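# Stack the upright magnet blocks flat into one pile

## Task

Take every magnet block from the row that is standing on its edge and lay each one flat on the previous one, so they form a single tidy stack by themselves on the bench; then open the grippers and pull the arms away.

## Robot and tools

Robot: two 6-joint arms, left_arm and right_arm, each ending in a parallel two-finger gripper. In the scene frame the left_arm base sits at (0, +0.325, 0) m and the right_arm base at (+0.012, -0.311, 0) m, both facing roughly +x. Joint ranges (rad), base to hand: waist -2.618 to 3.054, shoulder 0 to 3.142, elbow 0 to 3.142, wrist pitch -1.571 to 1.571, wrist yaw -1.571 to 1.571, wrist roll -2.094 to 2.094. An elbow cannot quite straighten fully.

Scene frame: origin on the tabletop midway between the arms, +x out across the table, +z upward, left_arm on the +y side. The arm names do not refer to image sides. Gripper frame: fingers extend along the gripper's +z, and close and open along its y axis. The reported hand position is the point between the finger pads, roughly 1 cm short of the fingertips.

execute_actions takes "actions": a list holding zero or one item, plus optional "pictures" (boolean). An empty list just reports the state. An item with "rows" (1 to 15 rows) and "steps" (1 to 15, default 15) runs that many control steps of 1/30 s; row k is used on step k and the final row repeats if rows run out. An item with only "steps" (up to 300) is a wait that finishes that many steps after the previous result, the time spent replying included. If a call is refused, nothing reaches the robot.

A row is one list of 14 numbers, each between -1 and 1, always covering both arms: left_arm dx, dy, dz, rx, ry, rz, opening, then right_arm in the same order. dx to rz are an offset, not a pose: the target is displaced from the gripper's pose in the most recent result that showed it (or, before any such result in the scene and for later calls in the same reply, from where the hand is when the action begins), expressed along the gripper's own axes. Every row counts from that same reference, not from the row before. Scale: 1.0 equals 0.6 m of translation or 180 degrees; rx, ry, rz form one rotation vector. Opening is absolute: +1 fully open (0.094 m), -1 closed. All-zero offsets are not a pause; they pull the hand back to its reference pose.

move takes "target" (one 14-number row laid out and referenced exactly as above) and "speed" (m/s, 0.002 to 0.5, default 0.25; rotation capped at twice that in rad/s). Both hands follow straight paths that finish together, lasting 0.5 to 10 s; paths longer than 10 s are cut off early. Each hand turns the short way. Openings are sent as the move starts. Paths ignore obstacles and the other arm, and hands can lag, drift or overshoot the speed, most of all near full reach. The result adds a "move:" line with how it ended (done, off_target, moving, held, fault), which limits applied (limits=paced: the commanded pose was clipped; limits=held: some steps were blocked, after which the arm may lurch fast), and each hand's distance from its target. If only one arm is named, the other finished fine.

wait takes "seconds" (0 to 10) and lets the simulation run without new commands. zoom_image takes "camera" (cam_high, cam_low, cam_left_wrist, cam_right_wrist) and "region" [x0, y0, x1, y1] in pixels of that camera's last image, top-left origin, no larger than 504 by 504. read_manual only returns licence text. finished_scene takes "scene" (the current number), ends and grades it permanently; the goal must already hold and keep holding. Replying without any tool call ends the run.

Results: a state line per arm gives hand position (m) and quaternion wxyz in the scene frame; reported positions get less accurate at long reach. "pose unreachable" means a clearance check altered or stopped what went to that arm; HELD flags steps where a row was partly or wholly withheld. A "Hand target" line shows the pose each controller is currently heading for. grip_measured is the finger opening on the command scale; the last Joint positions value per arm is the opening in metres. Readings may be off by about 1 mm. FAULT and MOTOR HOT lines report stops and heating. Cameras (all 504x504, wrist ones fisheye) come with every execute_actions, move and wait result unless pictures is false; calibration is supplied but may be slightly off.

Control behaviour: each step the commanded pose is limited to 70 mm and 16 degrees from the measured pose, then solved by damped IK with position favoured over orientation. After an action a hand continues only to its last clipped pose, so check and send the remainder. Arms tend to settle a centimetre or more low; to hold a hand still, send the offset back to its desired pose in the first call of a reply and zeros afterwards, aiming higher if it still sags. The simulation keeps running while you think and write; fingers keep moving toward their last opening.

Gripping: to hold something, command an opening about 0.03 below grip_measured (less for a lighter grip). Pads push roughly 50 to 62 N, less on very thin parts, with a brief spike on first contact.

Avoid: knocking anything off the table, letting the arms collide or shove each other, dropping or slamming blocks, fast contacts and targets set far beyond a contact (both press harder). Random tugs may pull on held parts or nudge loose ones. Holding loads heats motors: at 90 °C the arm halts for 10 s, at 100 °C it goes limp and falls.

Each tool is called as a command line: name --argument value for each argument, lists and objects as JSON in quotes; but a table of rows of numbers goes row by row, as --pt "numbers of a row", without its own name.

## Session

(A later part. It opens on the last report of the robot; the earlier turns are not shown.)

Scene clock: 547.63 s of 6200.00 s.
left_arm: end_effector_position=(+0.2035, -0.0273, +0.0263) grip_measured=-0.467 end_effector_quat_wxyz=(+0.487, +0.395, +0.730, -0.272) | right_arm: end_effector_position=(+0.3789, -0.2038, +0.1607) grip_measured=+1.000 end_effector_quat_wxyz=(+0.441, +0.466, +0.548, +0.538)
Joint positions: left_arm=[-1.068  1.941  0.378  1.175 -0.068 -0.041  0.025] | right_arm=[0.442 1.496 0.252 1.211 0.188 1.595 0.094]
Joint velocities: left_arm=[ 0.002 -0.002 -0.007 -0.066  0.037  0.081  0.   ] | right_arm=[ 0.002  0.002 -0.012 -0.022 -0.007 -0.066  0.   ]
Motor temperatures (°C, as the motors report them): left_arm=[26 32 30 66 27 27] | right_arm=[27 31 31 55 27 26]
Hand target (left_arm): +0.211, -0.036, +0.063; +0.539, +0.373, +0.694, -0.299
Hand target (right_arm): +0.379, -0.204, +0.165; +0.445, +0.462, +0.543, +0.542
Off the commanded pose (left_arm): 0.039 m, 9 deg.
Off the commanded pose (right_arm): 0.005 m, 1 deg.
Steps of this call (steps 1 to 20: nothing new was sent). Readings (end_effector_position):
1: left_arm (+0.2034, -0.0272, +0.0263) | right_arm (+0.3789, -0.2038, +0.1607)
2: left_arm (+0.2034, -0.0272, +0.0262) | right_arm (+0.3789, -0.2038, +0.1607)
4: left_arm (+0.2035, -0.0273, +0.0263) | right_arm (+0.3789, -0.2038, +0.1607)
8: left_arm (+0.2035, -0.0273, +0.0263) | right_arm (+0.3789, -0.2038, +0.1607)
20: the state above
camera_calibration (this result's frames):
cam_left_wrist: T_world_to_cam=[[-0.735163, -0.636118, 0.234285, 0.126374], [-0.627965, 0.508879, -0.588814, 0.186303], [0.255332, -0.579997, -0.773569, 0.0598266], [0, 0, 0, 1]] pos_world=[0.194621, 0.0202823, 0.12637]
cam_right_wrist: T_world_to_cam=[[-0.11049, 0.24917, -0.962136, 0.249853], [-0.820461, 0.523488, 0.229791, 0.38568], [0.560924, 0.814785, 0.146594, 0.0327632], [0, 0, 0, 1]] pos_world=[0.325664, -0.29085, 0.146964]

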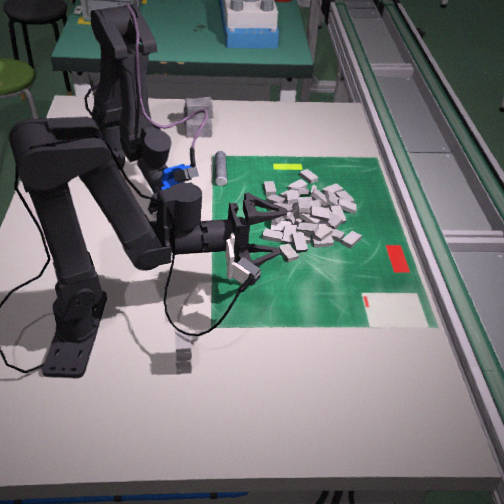

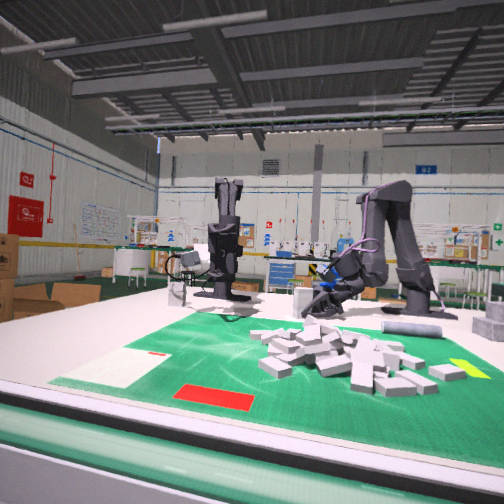

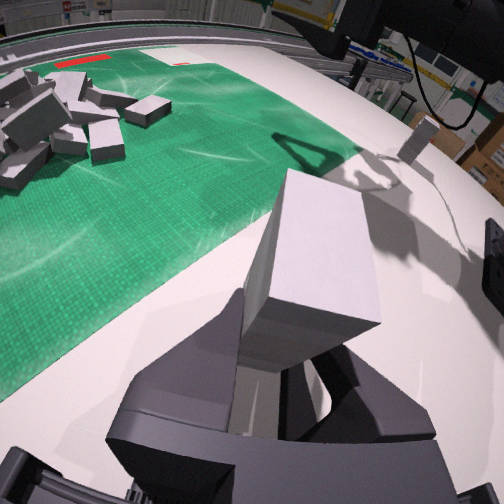

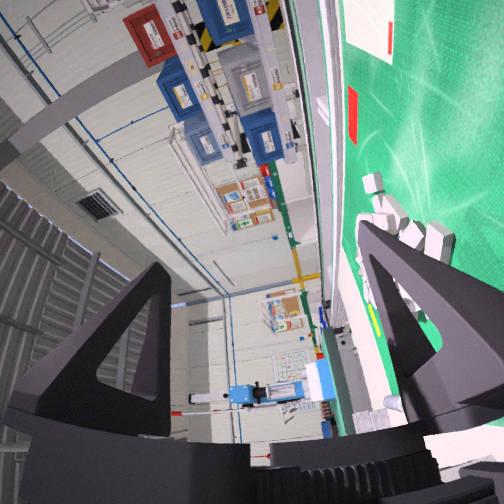

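execute_actions --actions '[{"rows": [[-0.060,0,-0.002,0,-0.045,0,-0.54,0,0.008,0,-0.005,0,0,1],[-0.055,0,-0.002,0,-0.042,0,-0.54,0,0.008,0,-0.005,0,0,1],[-0.050,0,-0.002,0,-0.038,0,-0.54,0,0.008,0,-0.005,0,0,1],[-0.045,0,-0.001,0,-0.034,0,-0.54,0,0.008,0,-0.005,0,0,1],[-0.040,0,-0.001,0,-0.030,0,-0.54,0,0.008,0,-0.005,0,0,1],[-0.035,0,-0.001,0,-0.027,0,-0.54,0,0.008,0,-0.005,0,0,1],[-0.030,0,-0.001,0,-0.023,0,-0.54,0,0.008,0,-0.005,0,0,1],[-0.025,0,0,0,-0.019,0,-0.54,0,0.008,0,-0.005,0,0,1],[-0.020,0,0,0,-0.015,0,-0.54,0,0.008,0,-0.005,0,0,1],[-0.015,0,0,0,-0.011,0,-0.54,0,0.008,0,-0.005,0,0,1],[-0.010,0,0,0,-0.008,0,-0.54,0,0.008,0,-0.005,0,0,1],[-0.006,0,0,0,-0.004,0,-0.54,0,0.008,0,-0.005,0,0,1]], "steps": 15}]' --pictures false

execute_actions --actions '[{"rows": [[-0.006,0,0,0,-0.004,0,-0.50,0,0.008,0,-0.005,0,0,1],[-0.006,0,0,0,-0.004,0,-0.49,0,0.008,0,-0.005,0,0,1],[-0.006,0,0,0,-0.004,0,-0.48,0,0.008,0,-0.005,0,0,1],[-0.006,0,0,0,-0.004,0,-0.47,0,0.008,0,-0.005,0,0,1],[-0.006,0,0,0,-0.004,0,-0.46,0,0.008,0,-0.005,0,0,1],[-0.006,0,0,0,-0.004,0,-0.45,0,0.008,0,-0.005,0,0,1],[-0.006,0,0,0,-0.004,0,-0.43,0,0.008,0,-0.005,0,0,1],[-0.006,0,0,0,-0.004,0,-0.40,0,0.008,0,-0.005,0,0,1],[-0.006,0,0,0,-0.004,0,-0.36,0,0.008,0,-0.005,0,0,1],[-0.006,0,0,0,-0.004,0,-0.30,0,0.008,0,-0.005,0,0,1],[-0.006,0,0,0,-0.004,0,-0.22,0,0.008,0,-0.005,0,0,1],[-0.006,0,0,0,-0.004,0,-0.14,0,0.008,0,-0.005,0,0,1],[-0.006,0,0,0,-0.004,0,-0.05,0,0.008,0,-0.005,0,0,1]], "steps": 15}]'

Scene clock: 560.07 s of 6200.00 s.
left_arm: end_effector_position=(+0.2033, -0.0269, +0.0249) grip_measured=-0.467 end_effector_quat_wxyz=(+0.486, +0.396, +0.731, -0.271) | right_arm: end_effector_position=(+0.3789, -0.2038, +0.1607) grip_measured=+1.000 end_effector_quat_wxyz=(+0.441, +0.466, +0.548, +0.538)
Joint positions: left_arm=[-1.068  1.944  0.378  1.173 -0.068 -0.041  0.025] | right_arm=[0.442 1.496 0.252 1.211 0.188 1.595 0.094]
Joint velocities: left_arm=[-0.002  0.002 -0.012 -0.022 -0.022 -0.022  0.001] | right_arm=[-0.007 -0.017 -0.002 -0.037  0.037 -0.007  0.   ]
Motor temperatures (°C, as the motors report them): left_arm=[26 32 29 66 27 27] | right_arm=[27 31 31 54 27 26]
Hand target (left_arm): +0.204, -0.028, +0.030; +0.492, +0.393, +0.727, -0.274
Hand target (right_arm): +0.379, -0.204, +0.165; +0.445, +0.462, +0.543, +0.542
Off the commanded pose (left_arm): 0.005 m, 1 deg.
Off the commanded pose (right_arm): 0.005 m, 1 deg.
Steps of this call (steps 1 to 90: nothing new was sent; then 8.93 s passed at rest; steps 91 to 105: all 15 steps of this action). Readings (end_effector_position):
91: left_arm (+0.2035, -0.0273, +0.0263) | right_arm (+0.3789, -0.2038, +0.1607)
92: left_arm (+0.2035, -0.0273, +0.0261) | right_arm (+0.3789, -0.2038, +0.1607)
94: left_arm (+0.2035, -0.0273, +0.0258) | right_arm (+0.3789, -0.2038, +0.1607)
98: left_arm (+0.2034, -0.0272, +0.0256) | right_arm (+0.3789, -0.2038, +0.1607)
105: the state above

Scene clock: 560.57 s of 6200.00 s.
left_arm: end_effector_position=(+0.2034, -0.0274, +0.0260) grip_measured=-0.054 end_effector_quat_wxyz=(+0.487, +0.395, +0.730, -0.272) | right_arm: end_effector_position=(+0.3789, -0.2038, +0.1607) grip_measured=+1.000 end_effector_quat_wxyz=(+0.441, +0.466, +0.548, +0.538)
Joint positions: left_arm=[-1.068  1.944  0.378  1.178 -0.067 -0.041  0.044] | right_arm=[0.442 1.496 0.252 1.211 0.188 1.595 0.094]
Joint velocities: left_arm=[ 0.007  0.007 -0.002 -0.007  0.051  0.037  0.004] | right_arm=[-0.007 -0.002  0.007 -0.037 -0.007  0.022  0.   ]
Motor temperatures (°C, as the motors report them): left_arm=[26 32 29 66 27 27] | right_arm=[27 31 31 54 27 26]
Hand target (left_arm): +0.204, -0.028, +0.028; +0.490, +0.394, +0.728, -0.273
Hand target (right_arm): +0.379, -0.204, +0.165; +0.445, +0.462, +0.543, +0.542
Off the commanded pose (left_arm): 0.002 m, 0 deg.
Off the commanded pose (right_arm): 0.005 m, 1 deg.
Steps of this call (steps 1 to 15: all 15 steps of this action). Readings (end_effector_position):
1: left_arm (+0.2033, -0.0269, +0.0249) | right_arm (+0.3789, -0.2038, +0.1607)
2: left_arm (+0.2033, -0.0269, +0.0249) | right_arm (+0.3789, -0.2038, +0.1607)
4: left_arm (+0.2033, -0.0269, +0.0249) | right_arm (+0.3789, -0.2038, +0.1607)
8: left_arm (+0.2031, -0.0269, +0.0248) | right_arm (+0.3789, -0.2038, +0.1607)
15: the state above
camera_calibration (this result's frames):
cam_left_wrist: T_world_to_cam=[[-0.735595, -0.635488, 0.23464, 0.126409], [-0.62765, 0.509044, -0.589008, 0.186043], [0.254865, -0.580543, -0.773314, 0.0596029], [0, 0, 0, 1]] pos_world=[0.194565, 0.0202293, 0.126012]
cam_right_wrist: T_world_to_cam=[[-0.11049, 0.24917, -0.962136, 0.249853], [-0.820461, 0.523488, 0.229791, 0.38568], [0.560924, 0.814785, 0.146594, 0.0327632], [0, 0, 0, 1]] pos_world=[0.325664, -0.29085, 0.146964]

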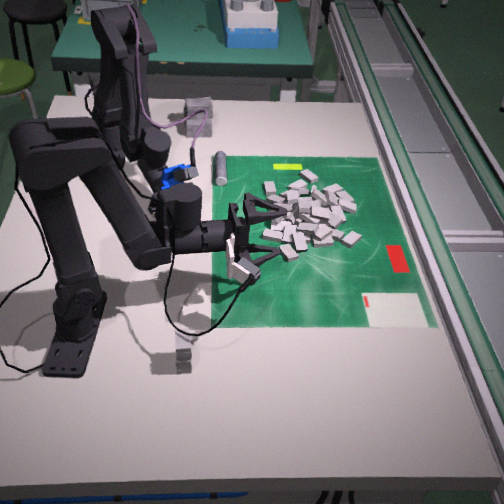

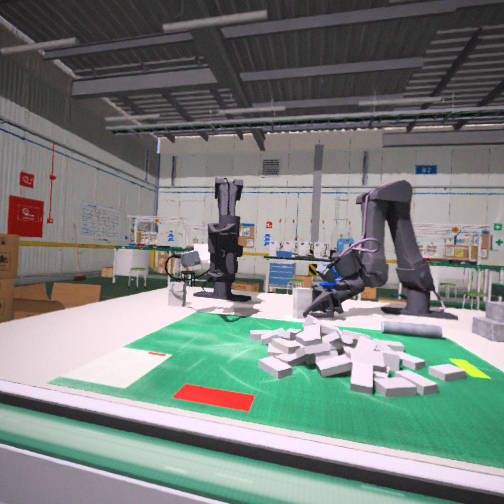

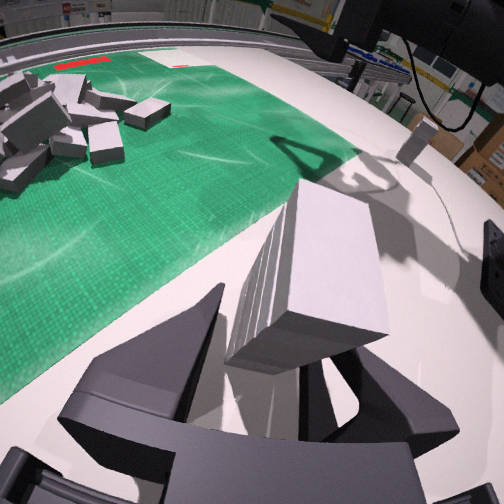

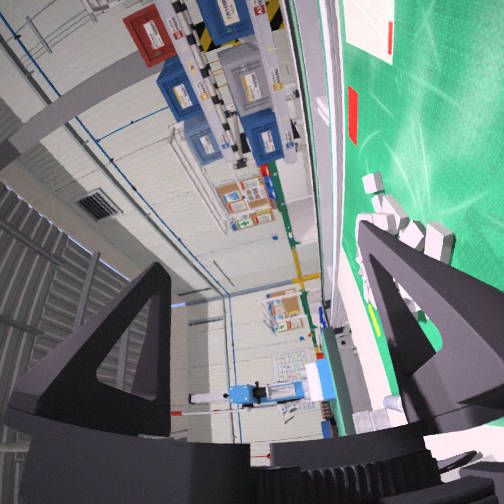

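wait --seconds 0.7

zoom_image --camera "cam_left_wrist" --region '[180, 150, 420, 390]'

Scene clock: 564.37 s of 6200.00 s.
left_arm: end_effector_position=(+0.2034, -0.0275, +0.0263) grip_measured=-0.051 end_effector_quat_wxyz=(+0.488, +0.395, +0.729, -0.273) | right_arm: end_effector_position=(+0.3789, -0.2038, +0.1607) grip_measured=+1.000 end_effector_quat_wxyz=(+0.441, +0.466, +0.548, +0.538)
Joint positions: left_arm=[-1.068  1.944  0.378  1.18  -0.067 -0.041  0.045] | right_arm=[0.442 1.496 0.252 1.211 0.188 1.595 0.094]
Joint velocities: left_arm=[-0.012  0.027 -0.002  0.022  0.007 -0.022 -0.   ] | right_arm=[ 0.017 -0.007  0.012  0.022 -0.051  0.037  0.   ]
Motor temperatures (°C, as the motors report them): left_arm=[26 31 29 64 27 27] | right_arm=[27 31 31 54 27 26]
Hand target (left_arm): +0.204, -0.028, +0.028; +0.490, +0.394, +0.728, -0.273
Hand target (right_arm): +0.379, -0.204, +0.165; +0.445, +0.462, +0.543, +0.542
Off the commanded pose (left_arm): 0.002 m, 0 deg.
Off the commanded pose (right_arm): 0.005 m, 1 deg.
Steps of this call (steps 1 to 90: nothing new was sent; then 0.80 s passed at rest). Readings (end_effector_position):
1: left_arm (+0.2034, -0.0274, +0.0261) | right_arm (+0.3789, -0.2038, +0.1607)
2: left_arm (+0.2034, -0.0275, +0.0262) | right_arm (+0.3789, -0.2038, +0.1607)
4: left_arm (+0.2034, -0.0275, +0.0263) | right_arm (+0.3789, -0.2038, +0.1607)
8: left_arm (+0.2034, -0.0275, +0.0263) | right_arm (+0.3789, -0.2038, +0.1607)
90: the state above
camera_calibration (this result's frames):
cam_left_wrist: T_world_to_cam=[[-0.735764, -0.635172, 0.234964, 0.126331], [-0.627225, 0.508251, -0.590144, 0.186278], [0.255422, -0.581582, -0.772348, 0.0596163], [0, 0, 0, 1]] pos_world=[0.194561, 0.0202376, 0.126292]
cam_right_wrist: T_world_to_cam=[[-0.11049, 0.24917, -0.962136, 0.249853], [-0.820461, 0.523488, 0.229791, 0.38568], [0.560924, 0.814785, 0.146594, 0.0327632], [0, 0, 0, 1]] pos_world=[0.325664, -0.29085, 0.146964]

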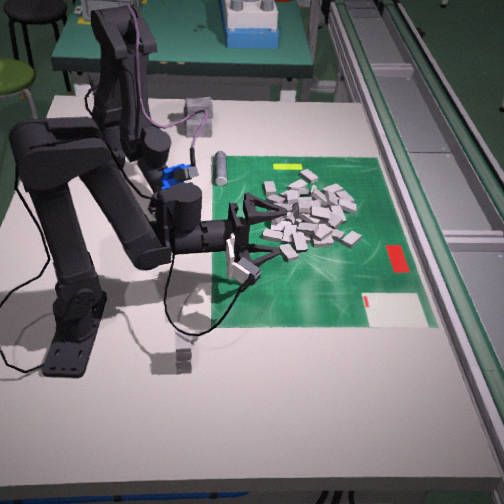

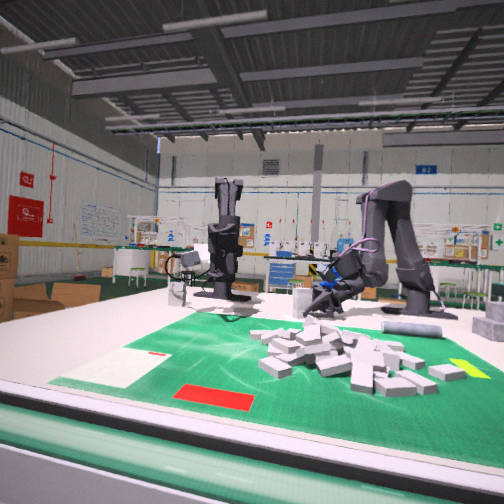

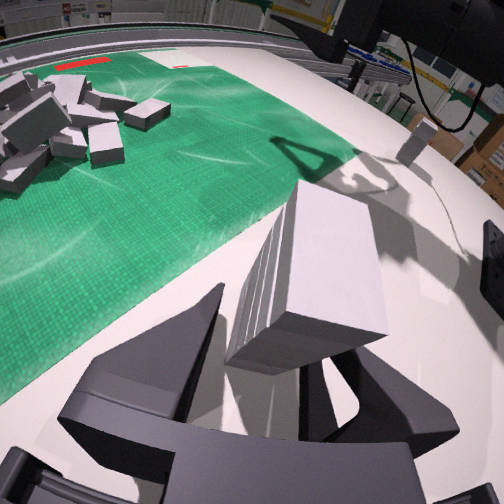

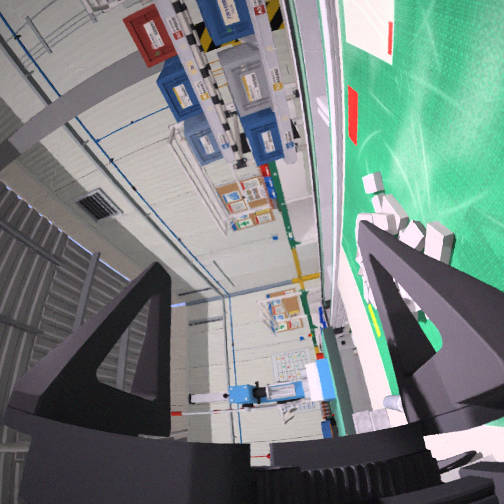

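Region (180, 150, 420, 390) of cam_left_wrist's 504x504 image, scaled by 2.100, with more detail than that image has.

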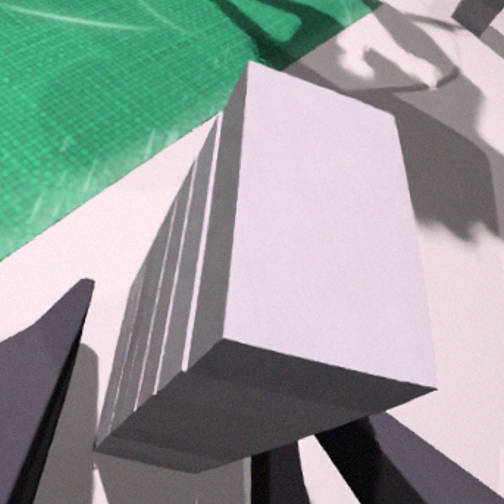

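move --target '[-0.03,0,-0.13,0,0,0,0.2,-0.1,0.03,-0.05,0,-0.05,0,1]' --speed 0.1

Scene clock: 569.30 s of 6200.00 s.
left_arm: end_effector_position=(+0.1728, +0.0252, +0.0744) grip_measured=+0.199 end_effector_quat_wxyz=(+0.492, +0.395, +0.725, -0.276) | right_arm: end_effector_position=(+0.3630, -0.2629, +0.1735) grip_measured=+1.000 end_effector_quat_wxyz=(+0.474, +0.507, +0.518, +0.500)
Joint positions: left_arm=[-1.076  1.433  0.17   0.89  -0.071 -0.041  0.056] | right_arm=[0.302 1.235 0.19  0.993 0.191 1.597 0.094]
Joint velocities: left_arm=[-0.002 -0.002 -0.012 -0.037  0.066  0.007  0.   ] | right_arm=[ 0.002  0.007 -0.017 -0.022 -0.037 -0.051  0.   ]
Motor temperatures (°C, as the motors report them): left_arm=[26 31 29 62 27 27] | right_arm=[27 31 31 54 27 26]
Hand target (left_arm): +0.170, +0.028, +0.072; +0.488, +0.395, +0.729, -0.273
Hand target (right_arm): +0.361, -0.268, +0.178; +0.482, +0.507, +0.512, +0.499
Off the commanded pose (left_arm): 0.005 m, 1 deg.
Off the commanded pose (right_arm): 0.008 m, 1 deg.
After step 90, 0.43 s passed at rest.
move: done
camera_calibration (this result's frames):
cam_left_wrist: T_world_to_cam=[[-0.740511, -0.629052, 0.236511, 0.126474], [-0.620494, 0.504796, -0.60014, 0.16828], [0.25813, -0.591163, -0.76413, 0.134356], [0, 0, 0, 1]] pos_world=[0.163391, 0.0740383, 0.173745]
cam_right_wrist: T_world_to_cam=[[-0.0902957, 0.259944, -0.961393, 0.270524], [-0.73338, 0.635752, 0.240777, 0.396635], [0.673796, 0.726807, 0.133232, 0.0262224], [0, 0, 0, 1]] pos_world=[0.297643, -0.341542, 0.161086]

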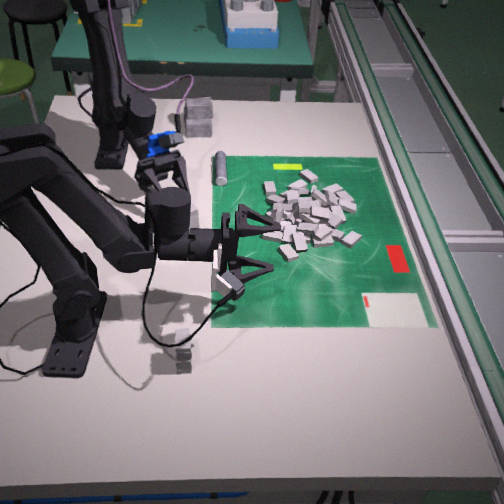

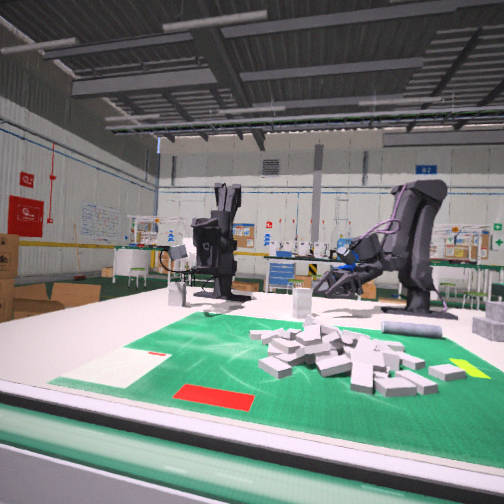

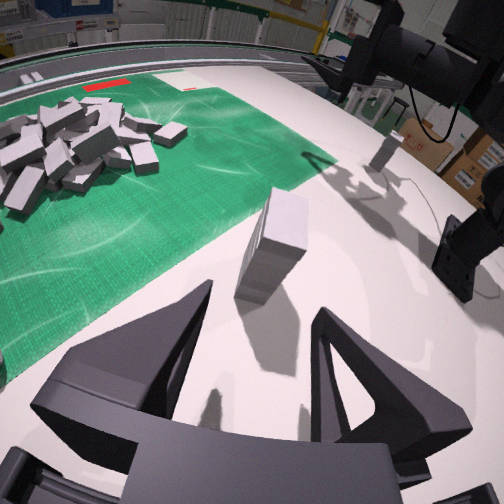

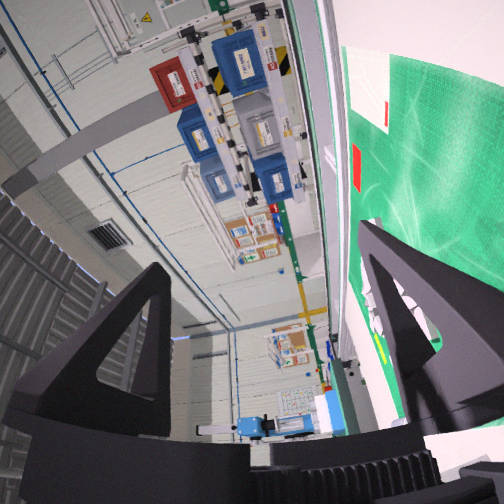

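move --target '[-0.18,0.2,-0.12,-0.10,0,-0.043,0.2,0,0.01,0,0,0,0,1]' --speed 0.2

zoom_image --camera "cam_low" --region '[270, 270, 340, 330]'

Scene clock: 576.40 s of 6200.00 s.
left_arm: end_effector_position=(+0.2627, +0.1118, +0.1880) grip_measured=+0.199 end_effector_quat_wxyz=(+0.523, +0.264, +0.789, -0.187) | right_arm: end_effector_position=(+0.3617, -0.2632, +0.1660) grip_measured=+1.000 end_effector_quat_wxyz=(+0.467, +0.514, +0.527, +0.490)
Joint positions: left_arm=[-0.691  0.926  0.502  0.031 -0.033 -0.035  0.056] | right_arm=[0.302 1.225 0.19  0.948 0.191 1.599 0.094]
Joint velocities: left_arm=[-0.002  0.007 -0.007  0.007  0.022  0.007  0.   ] | right_arm=[ 0.002 -0.007 -0.012 -0.081 -0.081 -0.022  0.   ]
Motor temperatures (°C, as the motors report them): left_arm=[26 31 30 60 27 27] | right_arm=[27 31 31 53 27 26]
Hand target (left_arm): +0.263, +0.113, +0.196; +0.527, +0.266, +0.785, -0.188
Hand target (right_arm): +0.363, -0.263, +0.179; +0.475, +0.507, +0.518, +0.500
Off the commanded pose (left_arm): 0.012 m, 1 deg.
Off the commanded pose (right_arm): 0.014 m, 2 deg.
After step 90, 2.50 s passed at rest.
move: off_target (left_arm, right_arm)
camera_calibration (this result's frames):
cam_left_wrist: T_world_to_cam=[[-0.477239, -0.845314, 0.24018, 0.175011], [-0.767897, 0.268253, -0.581701, 0.310255], [0.427291, -0.462044, -0.777135, 0.192728], [0, 0, 0, 1]] pos_world=[0.239415, 0.153762, 0.288217]
cam_right_wrist: T_world_to_cam=[[-0.122459, 0.254717, -0.959231, 0.273173], [-0.724856, 0.637237, 0.261751, 0.391534], [0.677929, 0.727358, 0.106598, 0.031347], [0, 0, 0, 1]] pos_world=[0.296007, -0.341882, 0.15621]

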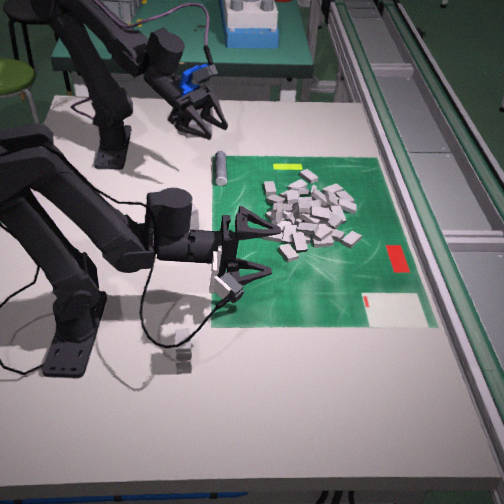

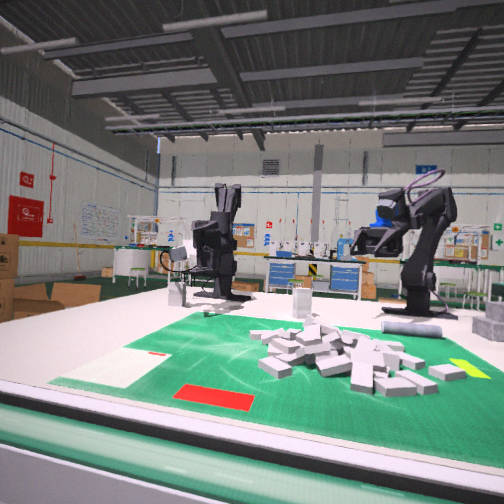

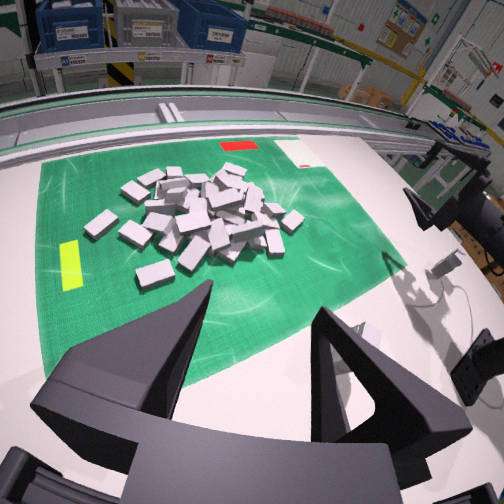

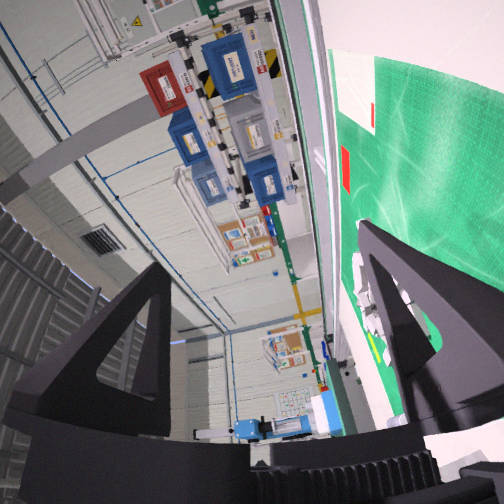

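Region (270, 270, 340, 330) of cam_low's 504x504 image, scaled by 7.200, with more detail than that image has; it fills the top 432 rows of this view, and the rest is white.

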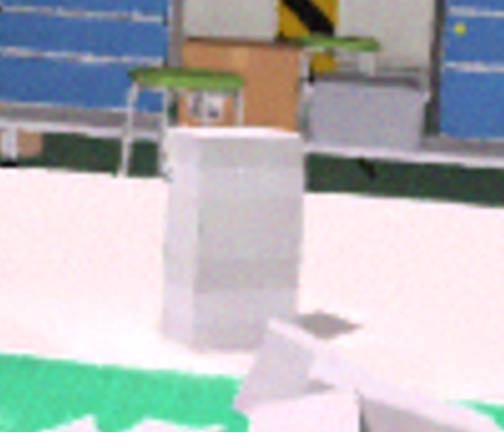

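The stack stands neatly on the bench and both arms are clear.

finished_scene --scene 2

The scene is finished: the task was done.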